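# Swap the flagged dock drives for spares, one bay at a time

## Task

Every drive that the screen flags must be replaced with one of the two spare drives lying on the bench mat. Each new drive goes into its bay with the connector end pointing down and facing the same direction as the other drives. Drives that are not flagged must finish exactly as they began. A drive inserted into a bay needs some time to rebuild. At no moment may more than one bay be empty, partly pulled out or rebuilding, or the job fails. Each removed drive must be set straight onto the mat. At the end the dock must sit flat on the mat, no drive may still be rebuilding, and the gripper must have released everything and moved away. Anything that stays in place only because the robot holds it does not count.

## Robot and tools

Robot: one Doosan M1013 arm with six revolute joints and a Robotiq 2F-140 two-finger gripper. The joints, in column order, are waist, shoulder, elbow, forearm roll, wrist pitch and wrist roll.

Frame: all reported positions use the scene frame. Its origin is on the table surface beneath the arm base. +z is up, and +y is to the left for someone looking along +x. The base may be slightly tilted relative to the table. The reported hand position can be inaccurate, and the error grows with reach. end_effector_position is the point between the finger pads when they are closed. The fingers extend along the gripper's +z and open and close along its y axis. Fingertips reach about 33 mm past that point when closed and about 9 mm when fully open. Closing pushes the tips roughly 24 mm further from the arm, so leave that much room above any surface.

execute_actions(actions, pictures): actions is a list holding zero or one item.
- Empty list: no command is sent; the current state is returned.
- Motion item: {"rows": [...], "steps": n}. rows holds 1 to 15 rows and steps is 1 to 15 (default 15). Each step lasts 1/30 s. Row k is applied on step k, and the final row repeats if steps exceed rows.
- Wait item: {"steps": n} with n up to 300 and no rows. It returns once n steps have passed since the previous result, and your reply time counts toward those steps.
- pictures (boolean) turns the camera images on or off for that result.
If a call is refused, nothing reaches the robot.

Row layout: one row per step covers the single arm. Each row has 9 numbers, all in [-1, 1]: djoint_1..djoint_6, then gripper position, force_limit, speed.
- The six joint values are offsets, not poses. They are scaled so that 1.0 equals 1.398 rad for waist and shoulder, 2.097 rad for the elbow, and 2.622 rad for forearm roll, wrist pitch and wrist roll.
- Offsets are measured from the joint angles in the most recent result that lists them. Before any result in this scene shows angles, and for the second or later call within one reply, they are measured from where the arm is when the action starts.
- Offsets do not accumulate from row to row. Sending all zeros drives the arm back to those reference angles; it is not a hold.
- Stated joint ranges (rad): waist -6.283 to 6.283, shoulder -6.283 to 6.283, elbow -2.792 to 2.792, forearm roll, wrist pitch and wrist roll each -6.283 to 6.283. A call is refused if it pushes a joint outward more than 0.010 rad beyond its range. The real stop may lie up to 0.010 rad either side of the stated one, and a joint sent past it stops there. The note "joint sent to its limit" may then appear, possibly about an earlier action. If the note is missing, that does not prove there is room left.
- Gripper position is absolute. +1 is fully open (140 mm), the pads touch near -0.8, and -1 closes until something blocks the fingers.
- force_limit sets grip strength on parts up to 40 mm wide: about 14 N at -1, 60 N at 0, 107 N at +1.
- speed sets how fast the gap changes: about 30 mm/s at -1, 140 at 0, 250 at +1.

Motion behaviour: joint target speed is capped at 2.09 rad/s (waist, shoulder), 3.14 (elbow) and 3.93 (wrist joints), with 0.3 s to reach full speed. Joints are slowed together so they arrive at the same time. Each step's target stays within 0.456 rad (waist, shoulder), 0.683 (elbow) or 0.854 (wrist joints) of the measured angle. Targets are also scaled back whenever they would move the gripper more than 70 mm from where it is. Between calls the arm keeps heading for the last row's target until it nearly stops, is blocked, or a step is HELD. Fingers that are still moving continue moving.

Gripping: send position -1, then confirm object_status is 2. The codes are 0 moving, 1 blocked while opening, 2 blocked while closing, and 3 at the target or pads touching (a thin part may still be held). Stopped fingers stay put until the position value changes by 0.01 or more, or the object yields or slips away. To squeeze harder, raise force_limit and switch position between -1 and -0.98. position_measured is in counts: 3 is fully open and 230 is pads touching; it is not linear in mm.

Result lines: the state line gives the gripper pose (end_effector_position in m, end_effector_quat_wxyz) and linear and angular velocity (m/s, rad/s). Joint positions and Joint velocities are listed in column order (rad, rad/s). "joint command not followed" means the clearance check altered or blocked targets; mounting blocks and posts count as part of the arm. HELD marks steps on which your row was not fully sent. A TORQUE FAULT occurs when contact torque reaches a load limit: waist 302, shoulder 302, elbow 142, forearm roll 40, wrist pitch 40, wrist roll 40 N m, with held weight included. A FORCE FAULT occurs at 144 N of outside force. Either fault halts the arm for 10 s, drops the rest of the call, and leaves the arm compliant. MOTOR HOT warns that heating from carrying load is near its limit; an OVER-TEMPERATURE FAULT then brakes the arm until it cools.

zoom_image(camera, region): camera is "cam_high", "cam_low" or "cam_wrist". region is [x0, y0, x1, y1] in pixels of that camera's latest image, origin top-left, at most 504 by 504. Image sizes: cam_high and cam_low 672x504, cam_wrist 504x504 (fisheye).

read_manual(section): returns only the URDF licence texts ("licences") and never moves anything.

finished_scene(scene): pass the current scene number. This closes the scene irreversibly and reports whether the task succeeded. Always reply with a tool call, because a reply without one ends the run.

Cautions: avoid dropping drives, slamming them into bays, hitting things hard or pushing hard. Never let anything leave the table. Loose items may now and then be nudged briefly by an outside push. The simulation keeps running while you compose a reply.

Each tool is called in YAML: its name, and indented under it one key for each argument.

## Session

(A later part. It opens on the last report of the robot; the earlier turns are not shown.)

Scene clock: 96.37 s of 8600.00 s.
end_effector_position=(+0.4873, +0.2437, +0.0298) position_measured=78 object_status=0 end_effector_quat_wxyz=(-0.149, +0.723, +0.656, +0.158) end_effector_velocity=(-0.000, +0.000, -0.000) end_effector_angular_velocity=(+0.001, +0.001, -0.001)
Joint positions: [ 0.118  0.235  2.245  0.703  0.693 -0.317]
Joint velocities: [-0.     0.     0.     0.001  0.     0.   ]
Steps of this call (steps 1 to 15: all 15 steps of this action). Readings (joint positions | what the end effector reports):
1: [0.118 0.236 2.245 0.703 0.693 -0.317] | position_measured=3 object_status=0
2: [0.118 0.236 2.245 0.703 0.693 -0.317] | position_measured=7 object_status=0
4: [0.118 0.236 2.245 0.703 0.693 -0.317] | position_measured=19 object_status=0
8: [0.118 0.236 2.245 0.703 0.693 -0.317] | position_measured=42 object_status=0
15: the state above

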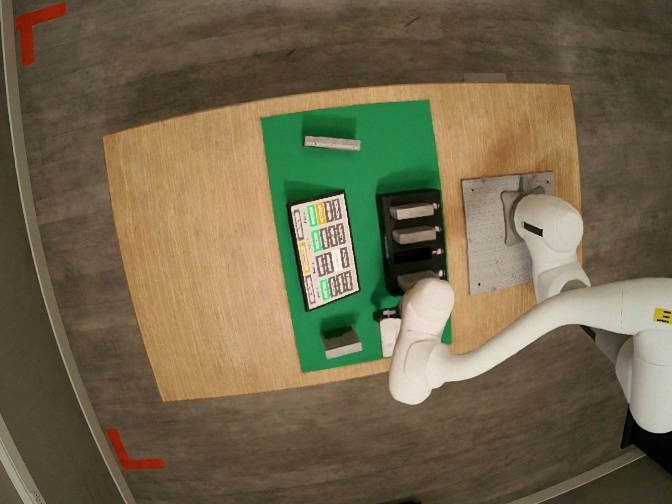

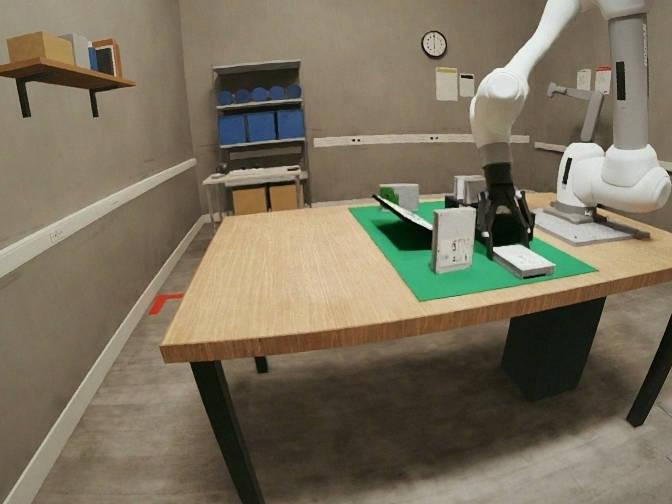

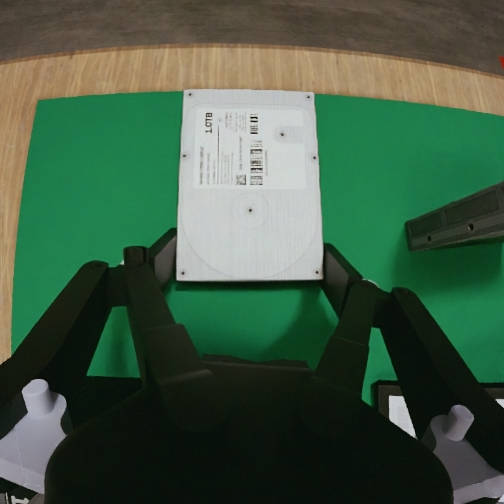

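execute_actions:
  actions:
    - {"rows":[[0,-0.0847,-0.0276,-0.0426,0.0541,0.058,-1,1,0],[0,-0.0847,-0.0276,-0.0426,0.0541,0.058,-1,1,0],[0,-0.0847,-0.0276,-0.0426,0.0541,0.058,-1,1,0],[0,-0.0847,-0.0276,-0.0426,0.0541,0.058,-1,1,0],[0,-0.0847,-0.0276,-0.0426,0.0541,0.058,-1,1,0],[0,-0.0847,-0.0276,-0.0426,0.0541,0.058,-1,1,0],[0,-0.236,-0.1756,-0.1,0.243,0.15,-1,1,0]],"steps":15}
  pictures: false

execute_actions:
  actions:
    - {"steps":25}

Scene clock: 109.30 s of 8600.00 s.
end_effector_position=(+0.4953, +0.2531, +0.2437) position_measured=79 object_status=2 end_effector_quat_wxyz=(-0.163, +0.706, +0.671, +0.160) end_effector_velocity=(-0.035, -0.013, +0.544) end_effector_angular_velocity=(-0.034, +0.018, +0.134)
Joint positions: [ 0.118  0.007  2.023  0.515  1.097 -0.041]
Joint velocities: [-0.001 -0.449 -0.644 -0.321  1.023  0.513]
Steps of this call (steps 1 to 15: the robot went on to your last target; steps 16 to 373: nothing new was sent; steps 374 to 388: all 15 steps of this action). Readings (joint positions | what the end effector reports):
374: [0.118 0.235 2.245 0.703 0.693 -0.316] | position_measured=78 object_status=2
375: [0.118 0.230 2.242 0.697 0.700 -0.307] | position_measured=78 object_status=2
377: [0.118 0.194 2.225 0.663 0.744 -0.262] | position_measured=79 object_status=2
381: [0.118 0.114 2.180 0.592 0.849 -0.163] | position_measured=79 object_status=2
388: the state above

Scene clock: 110.13 s of 8600.00 s.
end_effector_position=(+0.4730, +0.2416, +0.3673) position_measured=79 object_status=2 end_effector_quat_wxyz=(-0.157, +0.702, +0.679, +0.147) end_effector_velocity=(-0.000, +0.001, +0.000) end_effector_angular_velocity=(+0.001, -0.000, +0.001)
Joint positions: [ 0.118 -0.095  1.877  0.441  1.33   0.076]
Joint velocities: [ 0.001 -0.     0.     0.001  0.    -0.   ]
Steps of this call (steps 1 to 25: the robot went on to your last target). Readings (joint positions | what the end effector reports):
1: [0.118 -0.008 2.001 0.504 1.132 -0.023] | position_measured=79 object_status=2
2: [0.118 -0.023 1.979 0.493 1.166 -0.006] | position_measured=79 object_status=2
4: [0.118 -0.053 1.936 0.471 1.235 0.029] | position_measured=79 object_status=2
8: [0.118 -0.093 1.879 0.442 1.326 0.074] | position_measured=79 object_status=2
25: the state above

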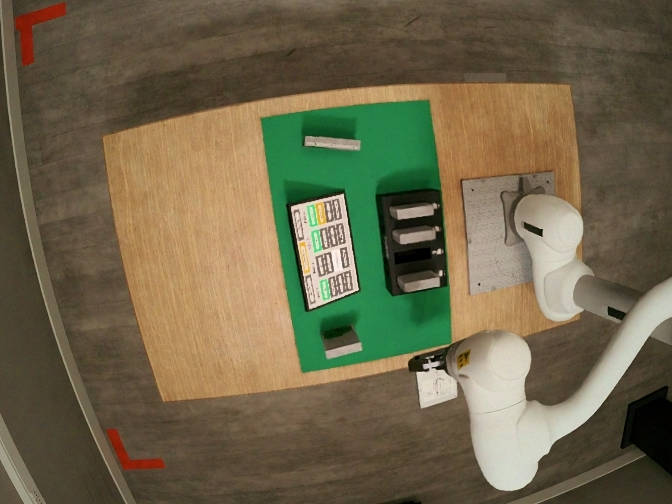

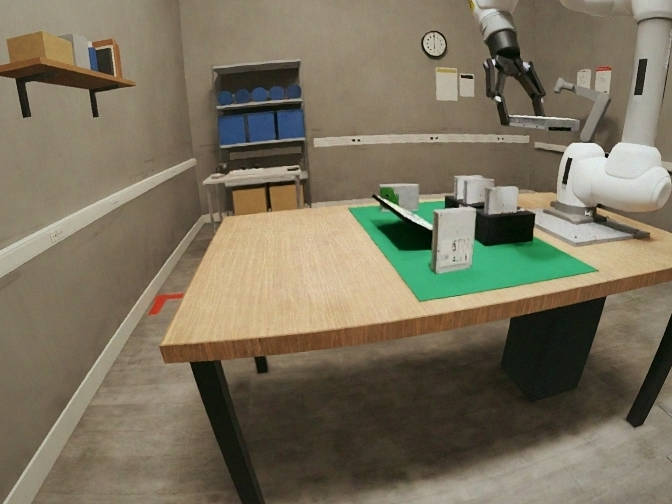

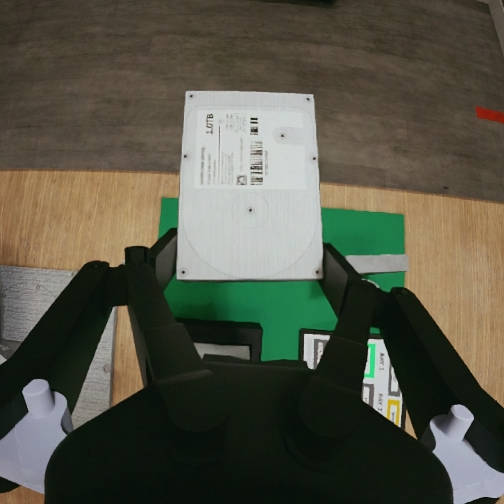

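execute_actions:
  actions:
    - {"rows":[[0.337,0,0,-0.4744,0.183,0.298,-1,1,0]],"steps":15}
  pictures: false

execute_actions:
  actions:
    - {"steps":35}
  pictures: false

execute_actions:
  actions:
    - {"rows":[[0,0.2134,0.0438,0,0,0,-1,1,0]],"steps":15}
  pictures: false

execute_actions:
  actions:
    - {"steps":20}

Scene clock: 116.30 s of 8600.00 s.
end_effector_position=(+0.3858, +0.1049, +0.3713) position_measured=79 object_status=2 end_effector_quat_wxyz=(+0.135, +0.731, +0.643, -0.183) end_effector_velocity=(+0.058, -0.349, +0.273) end_effector_angular_velocity=(-2.061, -0.774, -0.117)
Joint positions: [ 0.442 -0.095  1.877 -0.354  1.661  0.616]
Joint velocities: [ 0.623  0.     0.001 -1.896  0.628  1.021]
Steps of this call (steps 1 to 15: the robot went on to your last target; steps 16 to 170: nothing new was sent; steps 171 to 185: all 15 steps of this action). Readings (joint positions | what the end effector reports):
171: [0.119 -0.095 1.877 0.440 1.331 0.078] | position_measured=79 object_status=2
172: [0.125 -0.095 1.877 0.428 1.337 0.089] | position_measured=79 object_status=2
174: [0.160 -0.095 1.877 0.361 1.375 0.150] | position_measured=79 object_status=2
178: [0.281 -0.095 1.877 0.114 1.497 0.349] | position_measured=79 object_status=2
185: the state above

Scene clock: 117.47 s of 8600.00 s.
end_effector_position=(+0.4094, +0.0470, +0.4657) position_measured=79 object_status=2 end_effector_quat_wxyz=(+0.380, +0.711, +0.548, -0.222) end_effector_velocity=(+0.000, -0.000, +0.000) end_effector_angular_velocity=(-0.001, -0.000, +0.001)
Joint positions: [ 0.589 -0.095  1.877 -0.803  1.81   0.858]
Joint velocities: [-0.    -0.    -0.    -0.001 -0.    -0.001]
Steps of this call (steps 1 to 30: the robot went on to your last target; steps 31 to 35: nothing new was sent). Readings (joint positions | what the end effector reports):
1: [0.463 -0.095 1.877 -0.418 1.682 0.650] | position_measured=79 object_status=2
2: [0.484 -0.095 1.877 -0.481 1.703 0.684] | position_measured=79 object_status=2
4: [0.524 -0.095 1.877 -0.603 1.744 0.750] | position_measured=79 object_status=2
8: [0.582 -0.095 1.877 -0.781 1.803 0.846] | position_measured=79 object_status=2
35: the state above
The arm was judged still, so your last target was given up. Only a new action makes it travel on or press farther. Fingers that are still opening or closing keep moving.

Scene clock: 117.97 s of 8600.00 s.
end_effector_position=(+0.4349, +0.0649, +0.3194) position_measured=79 object_status=2 end_effector_quat_wxyz=(+0.366, +0.620, +0.573, -0.392) end_effector_velocity=(+0.002, +0.001, -0.004) end_effector_angular_velocity=(-0.006, +0.007, +0.001)
Joint positions: [ 0.589  0.203  1.968 -0.803  1.81   0.858]
Joint velocities: [ 0.001  0.011 -0.001 -0.    -0.     0.001]
Steps of this call (steps 1 to 15: all 15 steps of this action). Readings (joint positions | what the end effector reports):
1: [0.589 -0.094 1.877 -0.803 1.810 0.858] | position_measured=79 object_status=2
2: [0.589 -0.088 1.879 -0.803 1.810 0.858] | position_measured=79 object_status=2
4: [0.589 -0.052 1.890 -0.803 1.810 0.858] | position_measured=79 object_status=2
8: [0.589 0.070 1.927 -0.803 1.810 0.858] | position_measured=79 object_status=2
15: the state above

Scene clock: 118.63 s of 8600.00 s.
end_effector_position=(+0.4349, +0.0648, +0.3191) position_measured=79 object_status=2 end_effector_quat_wxyz=(+0.366, +0.620, +0.573, -0.392) end_effector_velocity=(+0.000, +0.000, +0.000) end_effector_angular_velocity=(+0.000, -0.000, +0.000)
Joint positions: [ 0.589  0.204  1.969 -0.803  1.81   0.858]
Joint velocities: [-0.     0.    -0.001 -0.     0.    -0.001]
Steps of this call (steps 1 to 15: the robot went on to your last target; steps 16 to 20: nothing new was sent). Readings (joint positions | what the end effector reports):
1: [0.589 0.203 1.968 -0.803 1.810 0.858] | position_measured=79 object_status=2
2: [0.589 0.203 1.968 -0.803 1.810 0.858] | position_measured=79 object_status=2
4: [0.589 0.203 1.968 -0.803 1.810 0.858] | position_measured=79 object_status=2
8: [0.589 0.204 1.969 -0.803 1.810 0.858] | position_measured=79 object_status=2
20: the state above
The arm was judged still, so your last target was given up. Only a new action makes it travel on or press farther. Fingers that are still opening or closing keep moving.

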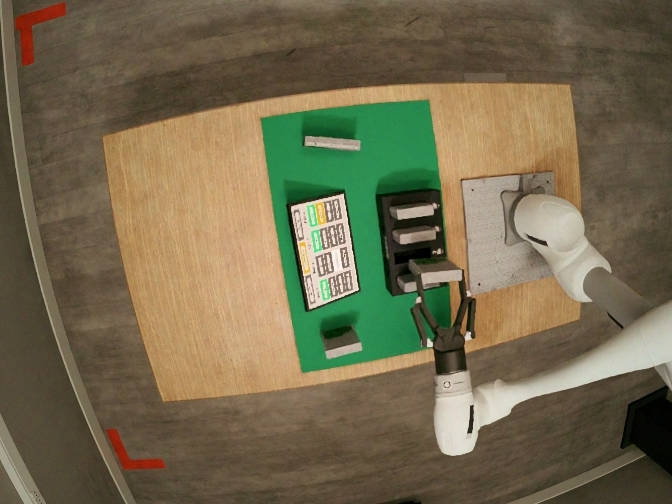

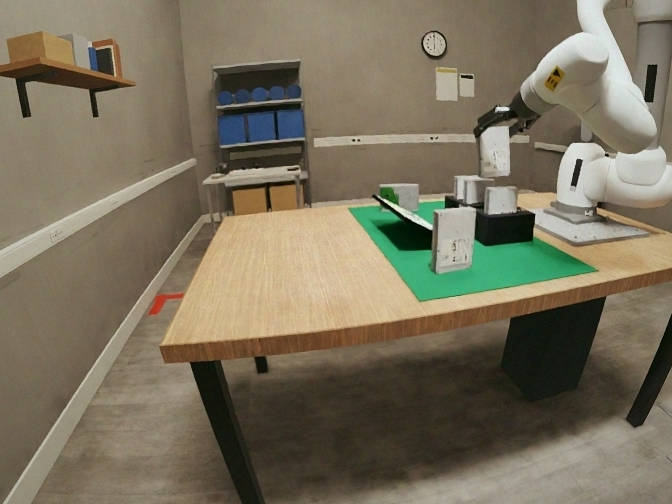

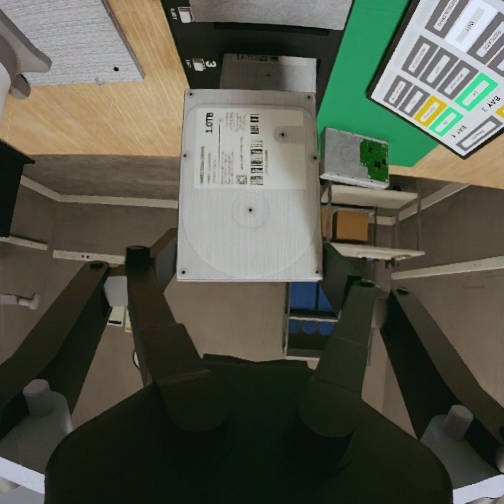

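execute_actions:
  actions:
    - {"rows":[[0.007,0,0.004,-0.009,-0.007,0.023,-1,1,0],[0.007,0,0.004,-0.009,-0.007,0.023,-1,1,0],[0.007,0,0.004,-0.009,-0.007,0.023,-1,1,0],[0.007,0,0.004,-0.009,-0.007,0.023,-1,1,0],[0.007,0,0.004,-0.009,-0.007,0.023,-1,1,0],[0.007,0.06,0.0393,-0.0013,-0.051,0.0675,-1,1,0]],"steps":15}
  pictures: false

execute_actions:
  actions:
    - {"steps":8}

zoom_image:
  camera: "cam_wrist"
  region: [130,0,370,160]

zoom_image:
  camera: "cam_high"
  region: [370,180,490,320]

Scene clock: 130.97 s of 8600.00 s.
end_effector_position=(+0.4380, +0.0639, +0.2349) position_measured=79 object_status=2 end_effector_quat_wxyz=(+0.388, +0.629, +0.563, -0.370) end_effector_velocity=(+0.000, -0.000, -0.003) end_effector_angular_velocity=(+0.004, -0.004, -0.000)
Joint positions: [ 0.599  0.287  2.051 -0.806  1.676  1.034]
Joint velocities: [-0.001  0.001  0.002  0.001 -0.006  0.005]
Steps of this call (steps 1 to 355: nothing new was sent; steps 356 to 370: all 15 steps of this action). Readings (joint positions | what the end effector reports):
356: [0.589 0.204 1.969 -0.803 1.809 0.859] | position_measured=79 object_status=2
357: [0.591 0.204 1.970 -0.807 1.806 0.871] | position_measured=79 object_status=2
359: [0.597 0.204 1.976 -0.822 1.794 0.908] | position_measured=79 object_status=2
363: [0.599 0.224 1.995 -0.821 1.762 0.949] | position_measured=79 object_status=2
370: the state above

Scene clock: 131.23 s of 8600.00 s.
end_effector_position=(+0.4379, +0.0639, +0.2347) position_measured=79 object_status=2 end_effector_quat_wxyz=(+0.388, +0.629, +0.563, -0.370) end_effector_velocity=(-0.001, +0.000, -0.000) end_effector_angular_velocity=(-0.001, +0.001, +0.002)
Joint positions: [ 0.599  0.288  2.051 -0.806  1.676  1.035]
Joint velocities: [0.002 0.    0.002 0.    0.    0.   ]
Steps of this call (steps 1 to 8: the robot went on to your last target). Readings (joint positions | what the end effector reports):
1: [0.599 0.287 2.051 -0.806 1.676 1.034] | position_measured=79 object_status=2
2: [0.599 0.287 2.051 -0.806 1.676 1.034] | position_measured=79 object_status=2
4: [0.599 0.288 2.051 -0.806 1.676 1.035] | position_measured=79 object_status=2
8: the state above

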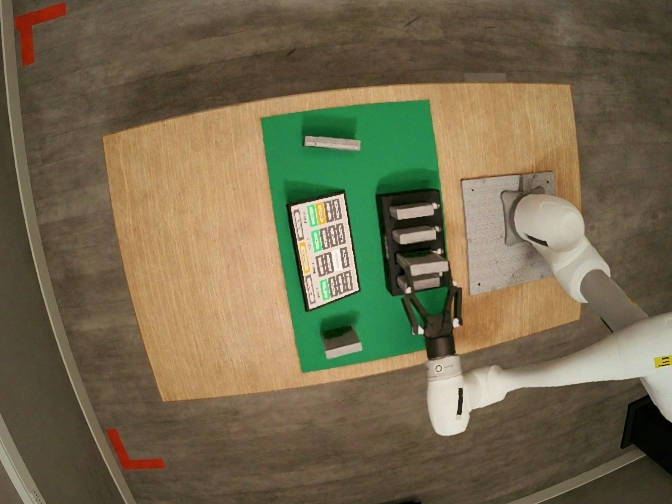

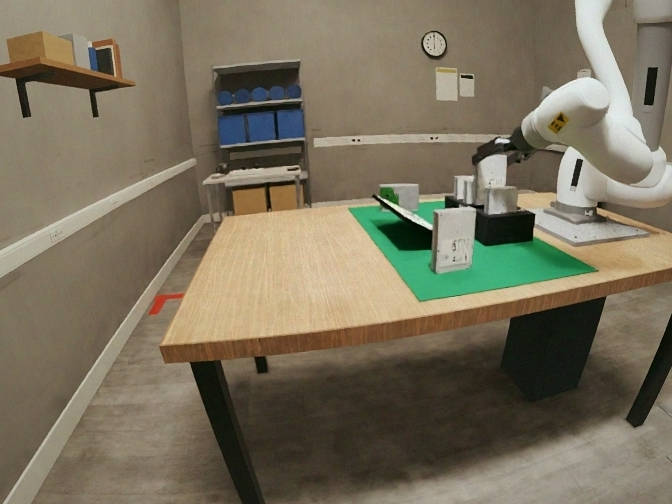

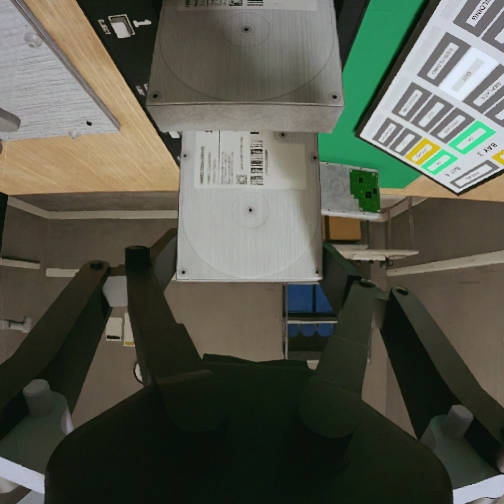

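Region (130, 0, 370, 160) of cam_wrist's 504x504 image, scaled by 2.100, with more detail than that image has.

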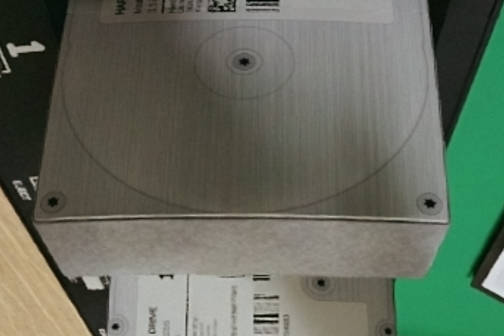

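Region (370, 180, 490, 320) of cam_high's 672x504 image, scaled by 3.600, with more detail than that image has; it fills the left 432 columns of this view, and the rest is white.

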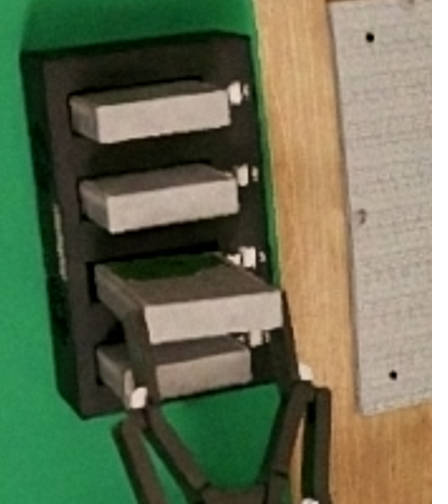

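execute_actions:
  actions:
    - {"rows":[[0.002,0.0144,0.0086,0.0019,-0.0102,0.0107,-1,1,0]],"steps":15}

zoom_image:
  camera: "cam_high"
  region: [350,160,510,320]

Scene clock: 152.27 s of 8600.00 s.
end_effector_position=(+0.4346, +0.0636, +0.2154) position_measured=79 object_status=2 end_effector_quat_wxyz=(+0.388, +0.629, +0.564, -0.370) end_effector_velocity=(+0.001, -0.000, +0.000) end_effector_angular_velocity=(+0.001, -0.001, -0.001)
Joint positions: [ 0.602  0.308  2.069 -0.801  1.649  1.063]
Joint velocities: [-0.001  0.    -0.002  0.    -0.    -0.001]
Steps of this call (steps 1 to 15: the robot went on to your last target; steps 16 to 616: nothing new was sent; steps 617 to 631: all 15 steps of this action). Readings (joint positions | what the end effector reports):
617: [0.599 0.288 2.052 -0.806 1.675 1.036] | position_measured=79 object_status=2
618: [0.600 0.294 2.057 -0.804 1.667 1.044] | position_measured=79 object_status=2
620: [0.601 0.306 2.067 -0.803 1.653 1.059] | position_measured=79 object_status=2
624: [0.602 0.308 2.069 -0.801 1.649 1.062] | position_measured=79 object_status=2
631: the state above

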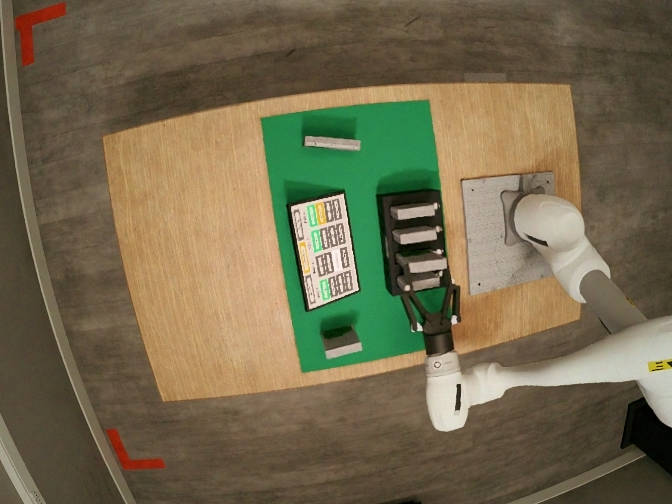

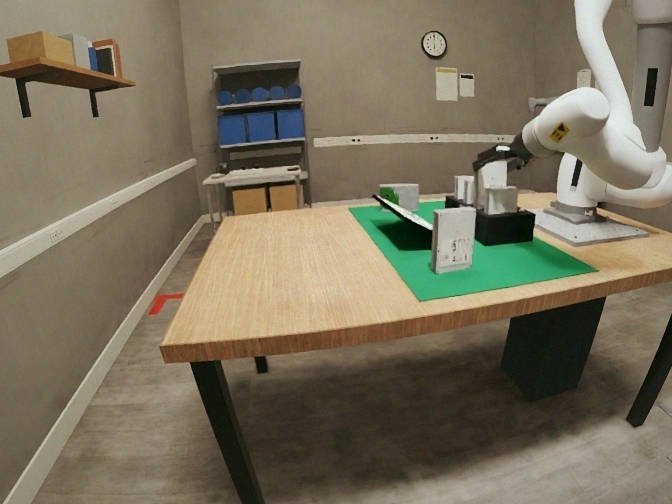

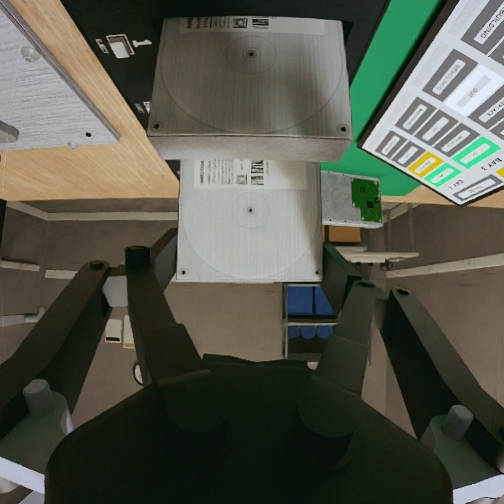

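Region (350, 160, 510, 320) of cam_high's 672x504 image, scaled by 3.150, with more detail than that image has.

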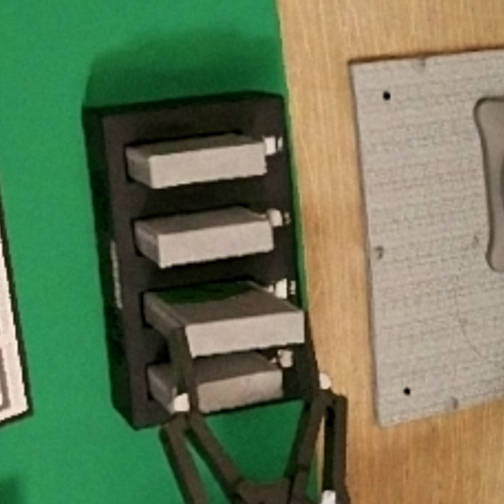

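execute_actions:
  actions:
    - {"rows":[[0,0.004,0.001,0.0004,-0.002,0.002,-1,1,0],[0,0.004,0.001,0.0004,-0.002,0.002,-1,1,0],[0,0.008,0.003,0.001,-0.005,0.005,-1,1,0],[0,0.008,0.003,0.001,-0.005,0.005,-1,1,0],[0,0.012,0.004,0.0014,-0.007,0.0075,-1,1,0],[0,0.012,0.004,0.0014,-0.007,0.0075,-1,1,0],[0,0.017,0.006,0.0019,-0.0102,0.0107,-1,1,0]],"steps":15}

zoom_image:
  camera: "cam_high"
  region: [350,160,510,320]

Scene clock: 159.03 s of 8600.00 s.
end_effector_position=(+0.4334, +0.0635, +0.1962) position_measured=79 object_status=2 end_effector_quat_wxyz=(+0.387, +0.630, +0.563, -0.369) end_effector_velocity=(-0.002, -0.001, -0.001) end_effector_angular_velocity=(-0.001, +0.004, -0.001)
Joint positions: [ 0.602  0.331  2.082 -0.796  1.622  1.091]
Joint velocities: [-0.     0.001  0.003  0.002 -0.    -0.001]
Steps of this call (steps 1 to 15: the robot went on to your last target; steps 16 to 188: nothing new was sent; steps 189 to 203: all 15 steps of this action). Readings (joint positions | what the end effector reports):
189: [0.602 0.308 2.069 -0.801 1.649 1.063] | position_measured=79 object_status=2
190: [0.602 0.310 2.070 -0.801 1.647 1.065] | position_measured=79 object_status=2
192: [0.602 0.316 2.073 -0.800 1.641 1.071] | position_measured=79 object_status=2
196: [0.602 0.327 2.079 -0.797 1.628 1.086] | position_measured=79 object_status=2
203: the state above

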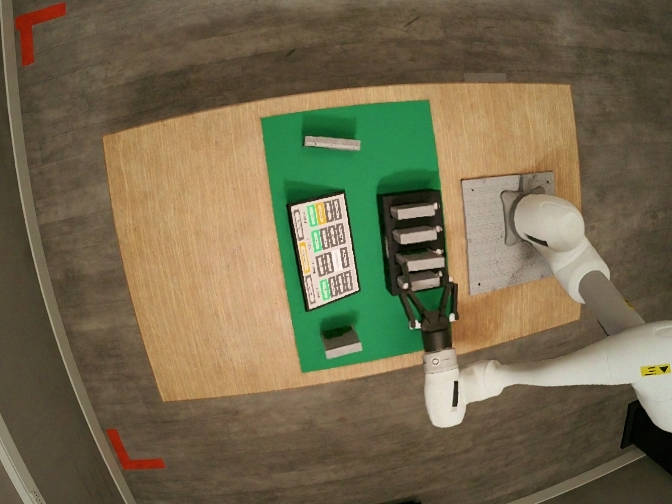

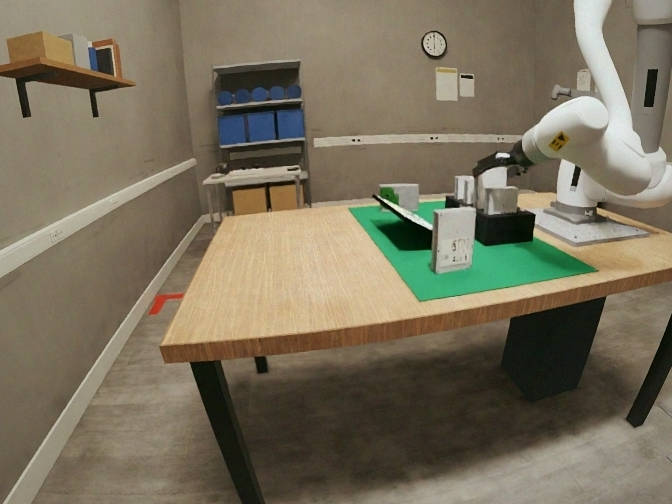

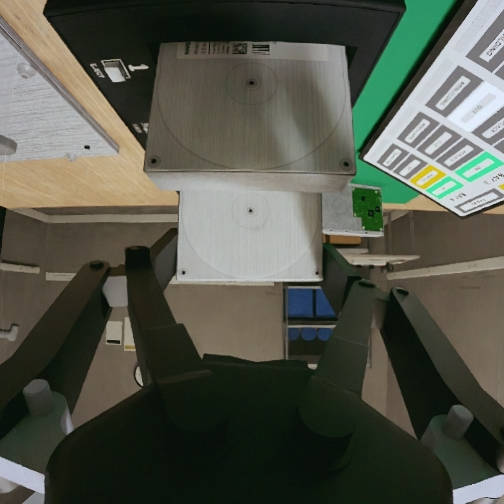

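Region (350, 160, 510, 320) of cam_high's 672x504 image, scaled by 3.150, with more detail than that image has.

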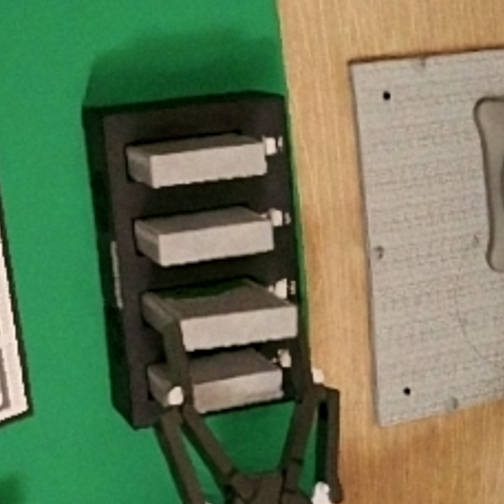

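Going in.

execute_actions:
  actions:
    - {"rows":[[0,0.006,0.0015,0.0006,-0.003,0.003,-1,1,0],[0,0.006,0.0015,0.0006,-0.003,0.003,-1,1,0],[0,0.012,0.003,0.0012,-0.006,0.0065,-1,1,0],[0,0.012,0.003,0.0012,-0.006,0.0065,-1,1,0],[0,0.018,0.004,0.0018,-0.009,0.0097,-1,1,0],[0,0.018,0.004,0.0018,-0.009,0.0097,-1,1,0],[0,0.024,0.0055,0.0024,-0.012,0.013,-1,1,0]],"steps":15}

Scene clock: 162.93 s of 8600.00 s.
end_effector_position=(+0.4321, +0.0642, +0.1719) position_measured=79 object_status=2 end_effector_quat_wxyz=(+0.385, +0.632, +0.562, -0.369) end_effector_velocity=(+0.001, +0.001, +0.000) end_effector_angular_velocity=(+0.000, -0.002, +0.001)
Joint positions: [ 0.602  0.365  2.093 -0.789  1.591  1.125]
Joint velocities: [ 0.     0.    -0.002 -0.001 -0.     0.   ]
Steps of this call (steps 1 to 15: the robot went on to your last target; steps 16 to 102: nothing new was sent; steps 103 to 117: all 15 steps of this action). Readings (joint positions | what the end effector reports):
103: [0.602 0.332 2.082 -0.796 1.622 1.091] | position_measured=79 object_status=2
104: [0.602 0.335 2.083 -0.795 1.619 1.094] | position_measured=79 object_status=2
106: [0.602 0.343 2.086 -0.794 1.612 1.102] | position_measured=79 object_status=2
110: [0.602 0.359 2.091 -0.791 1.596 1.119] | position_measured=79 object_status=2
117: the state above

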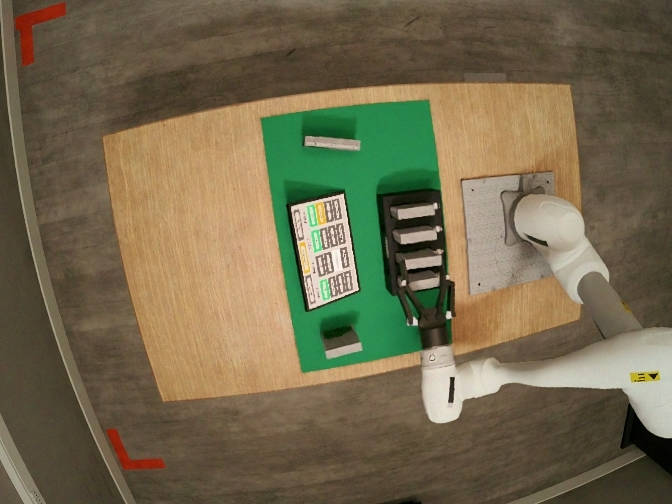

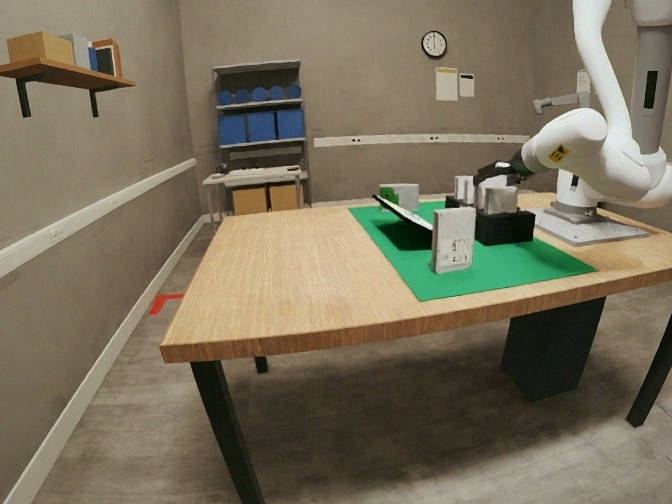

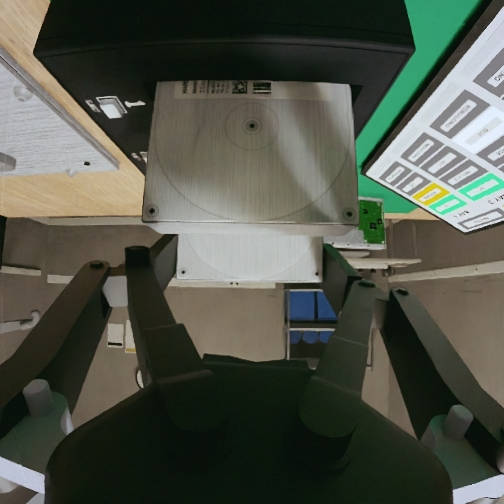

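execute_actions:
  actions:
    - {"rows":[[0,0,0,0,0,0,0.9,1,0],[0,0,0,0,0,0,0.9,1,0],[0,0,0,0,0,0,0.9,1,0],[0,0,0,0,0,0,0.9,1,0],[0,0,0,0,0,0,0.9,1,0],[0,0,0,0,0,0,0.9,1,0],[0,0,0,0,0,0,0.9,1,0],[0,-0.09,-0.035,-0.01,0.05,-0.055,0.9,1,0]],"steps":15}
  pictures: false

execute_actions:
  actions:
    - {"steps":10}

Scene clock: 166.57 s of 8600.00 s.
end_effector_position=(+0.4406, +0.0664, +0.2670) position_measured=16 object_status=0 end_effector_quat_wxyz=(+0.390, +0.629, +0.565, -0.365) end_effector_velocity=(-0.002, -0.005, +0.231) end_effector_angular_velocity=(+0.002, -0.018, +0.011)
Joint positions: [ 0.602  0.247  2.025 -0.814  1.713  0.99 ]
Joint velocities: [ 0.001 -0.278 -0.164 -0.058  0.292 -0.315]
Steps of this call (steps 1 to 15: the robot went on to your last target; steps 16 to 94: nothing new was sent; steps 95 to 109: all 15 steps of this action). Readings (joint positions | what the end effector reports):
95: [0.602 0.365 2.093 -0.790 1.591 1.125] | position_measured=79 object_status=0
96: [0.602 0.365 2.093 -0.788 1.591 1.125] | position_measured=79 object_status=0
98: [0.602 0.365 2.093 -0.788 1.591 1.125] | position_measured=59 object_status=0
102: [0.602 0.364 2.093 -0.789 1.591 1.124] | position_measured=28 object_status=0
109: the state above

Scene clock: 166.90 s of 8600.00 s.
end_effector_position=(+0.4404, +0.0662, +0.2740) position_measured=16 object_status=3 end_effector_quat_wxyz=(+0.390, +0.629, +0.565, -0.365) end_effector_velocity=(+0.001, +0.001, +0.000) end_effector_angular_velocity=(+0.001, -0.000, +0.002)
Joint positions: [ 0.602  0.239  2.02  -0.816  1.722  0.98 ]
Joint velocities: [ 0.001 -0.    -0.001 -0.    -0.    -0.002]
Steps of this call (steps 1 to 10: the robot went on to your last target). Readings (joint positions | what the end effector reports):
1: [0.602 0.241 2.021 -0.815 1.719 0.983] | position_measured=16 object_status=3
2: [0.602 0.240 2.020 -0.815 1.721 0.981] | position_measured=16 object_status=3
4: [0.602 0.240 2.020 -0.816 1.722 0.981] | position_measured=16 object_status=3
8: [0.602 0.239 2.020 -0.816 1.722 0.981] | position_measured=16 object_status=3
10: the state above

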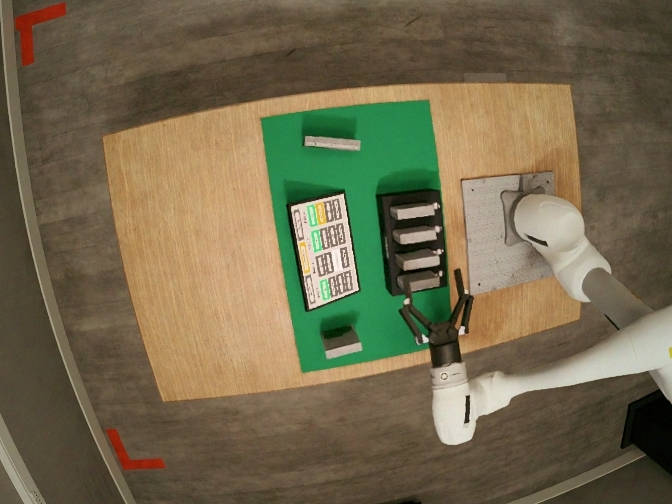

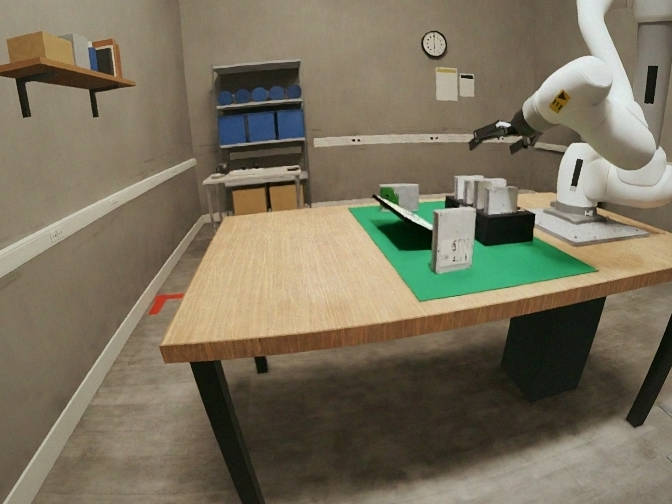

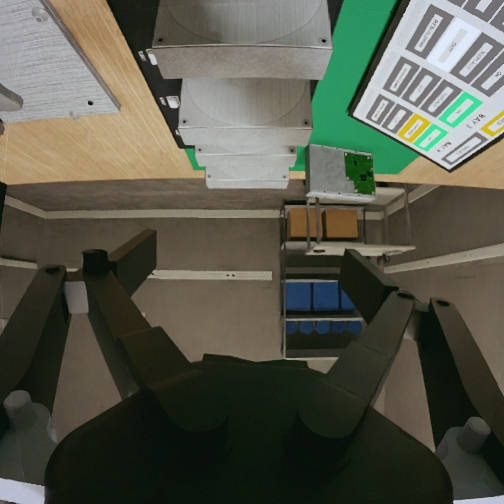

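Vertical z.30 with closed fingers to push.

execute_actions:
  actions:
    - {"rows":[[-0.424,-0.290,-0.0067,0.311,-0.160,-0.328,-1,1,0]],"steps":15}
  pictures: false

execute_actions:
  actions:
    - {"steps":35}
  pictures: false

execute_actions:
  actions:
    - {"rows":[[0,0.040,0.056,0,-0.066,0,-1,1,0]],"steps":15}

Scene clock: 172.73 s of 8600.00 s.
end_effector_position=(+0.4275, +0.0535, +0.2909) position_measured=120 object_status=0 end_effector_quat_wxyz=(+0.003, +0.733, +0.679, -0.025) end_effector_velocity=(+0.111, -0.059, +0.162) end_effector_angular_velocity=(+0.851, -0.719, -0.120)
Joint positions: [ 0.051 -0.147  2.006 -0.04   1.323  0.162]
Joint velocities: [-0.746 -0.394 -0.013  0.788 -0.407 -0.833]
Steps of this call (steps 1 to 30: the robot went on to your last target; steps 31 to 160: nothing new was sent; steps 161 to 175: all 15 steps of this action). Readings (joint positions | what the end effector reports):
161: [0.601 0.238 2.020 -0.815 1.722 0.979] | position_measured=16 object_status=0
162: [0.595 0.233 2.020 -0.803 1.716 0.967] | position_measured=21 object_status=0
164: [0.560 0.202 2.019 -0.739 1.683 0.900] | position_measured=37 object_status=0
168: [0.396 0.060 2.014 -0.455 1.537 0.602] | position_measured=67 object_status=0
175: the state above

Scene clock: 173.90 s of 8600.00 s.
end_effector_position=(+0.4335, +0.0485, +0.2993) position_measured=235 object_status=3 end_effector_quat_wxyz=(+0.001, +0.737, +0.676, +0.002) end_effector_velocity=(+0.001, +0.001, +0.002) end_effector_angular_velocity=(+0.001, -0.003, +0.001)
Joint positions: [ 0.009 -0.166  2.006 -0.     1.303  0.121]
Joint velocities: [ 0.001 -0.    -0.003  0.001 -0.    -0.   ]
Steps of this call (steps 1 to 30: the robot went on to your last target; steps 31 to 35: nothing new was sent). Readings (joint positions | what the end effector reports):
1: [0.029 -0.158 2.006 -0.018 1.312 0.139] | position_measured=128 object_status=0
2: [0.016 -0.164 2.006 -0.005 1.305 0.126] | position_measured=135 object_status=0
4: [0.009 -0.166 2.006 -0.001 1.303 0.121] | position_measured=150 object_status=0
8: [0.009 -0.166 2.006 -0.000 1.303 0.121] | position_measured=181 object_status=0
35: the state above
The arm was judged still, so your last target was given up. Only a new action makes it travel on or press farther. Fingers that are still opening or closing keep moving.

Scene clock: 174.40 s of 8600.00 s.
end_effector_position=(+0.4344, +0.0487, +0.2134) position_measured=235 object_status=3 end_effector_quat_wxyz=(+0.001, +0.737, +0.676, +0.002) end_effector_velocity=(-0.001, +0.001, -0.001) end_effector_angular_velocity=(+0.000, +0.003, +0.002)
Joint positions: [ 0.009 -0.11   2.123 -0.     1.13   0.121]
Joint velocities: [ 0.002  0.001  0.002  0.    -0.    -0.   ]
Steps of this call (steps 1 to 15: all 15 steps of this action). Readings (joint positions | what the end effector reports):
1: [0.009 -0.166 2.006 -0.000 1.301 0.121] | position_measured=235 object_status=3
2: [0.009 -0.163 2.014 0.000 1.289 0.121] | position_measured=235 object_status=3
4: [0.009 -0.142 2.058 0.000 1.224 0.121] | position_measured=235 object_status=3
8: [0.009 -0.111 2.122 -0.000 1.132 0.121] | position_measured=235 object_status=3
15: the state above

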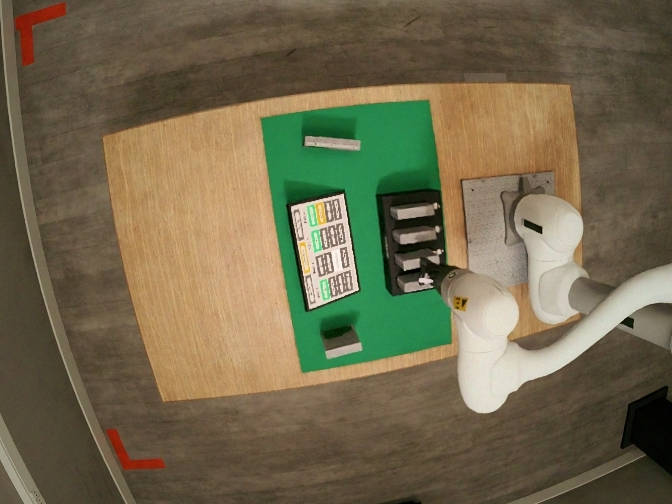

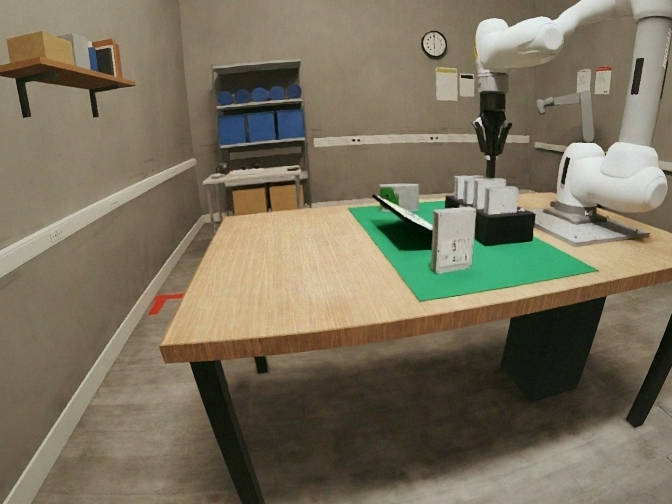

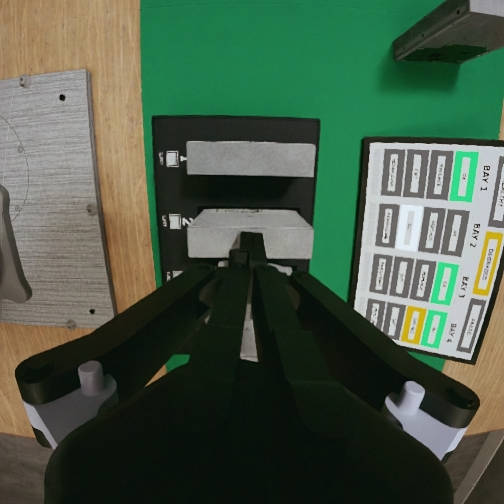

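Lower to .196.

execute_actions:
  actions:
    - {"rows":[[0,0.003,0.003,0,-0.004,0,-1,1,0],[0,0.003,0.003,0,-0.004,0,-1,1,0],[0,0.006,0.006,0,-0.008,0,-1,1,0],[0,0.006,0.006,0,-0.008,0,-1,1,0],[0,0.009,0.009,0,-0.012,0,-1,1,0],[0,0.009,0.009,0,-0.012,0,-1,1,0],[0,0.0112,0.011,0,-0.0148,0,-1,1,0]],"steps":15}

Scene clock: 178.53 s of 8600.00 s.
end_effector_position=(+0.4346, +0.0487, +0.1950) position_measured=235 object_status=3 end_effector_quat_wxyz=(+0.001, +0.737, +0.676, +0.002) end_effector_velocity=(+0.000, +0.000, +0.000) end_effector_angular_velocity=(-0.000, -0.000, +0.001)
Joint positions: [ 0.009 -0.095  2.146 -0.     1.091  0.121]
Joint velocities: [ 0.001  0.    -0.    -0.    -0.    -0.   ]
Steps of this call (steps 1 to 15: the robot went on to your last target; steps 16 to 109: nothing new was sent; steps 110 to 124: all 15 steps of this action). Readings (joint positions | what the end effector reports):
110: [0.009 -0.110 2.124 -0.000 1.129 0.121] | position_measured=235 object_status=3
111: [0.009 -0.108 2.126 -0.000 1.124 0.121] | position_measured=235 object_status=3
113: [0.009 -0.105 2.132 -0.000 1.115 0.121] | position_measured=235 object_status=3
117: [0.009 -0.097 2.143 -0.000 1.095 0.121] | position_measured=235 object_status=3
124: the state above

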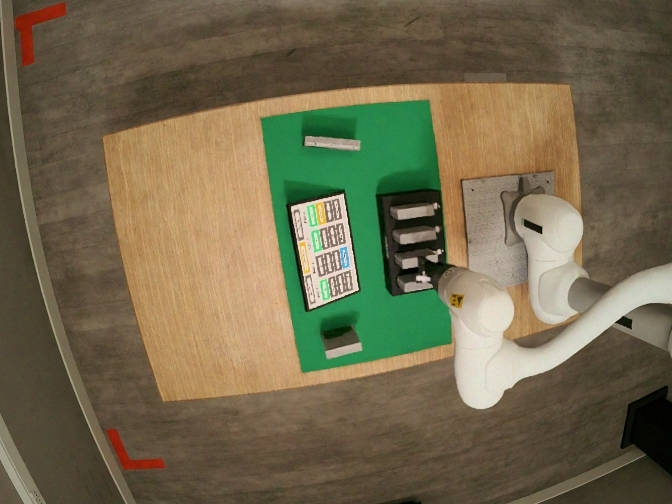

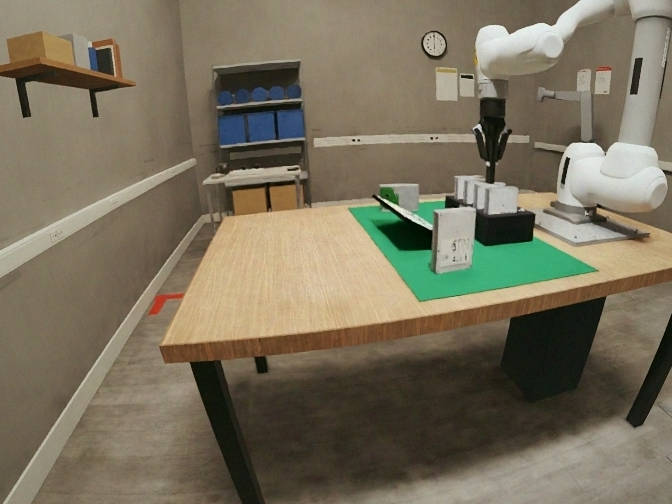

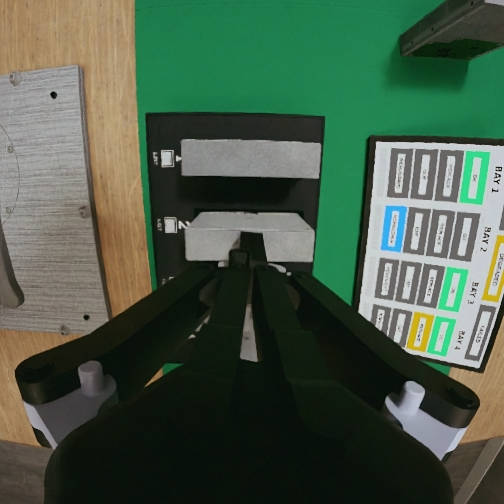

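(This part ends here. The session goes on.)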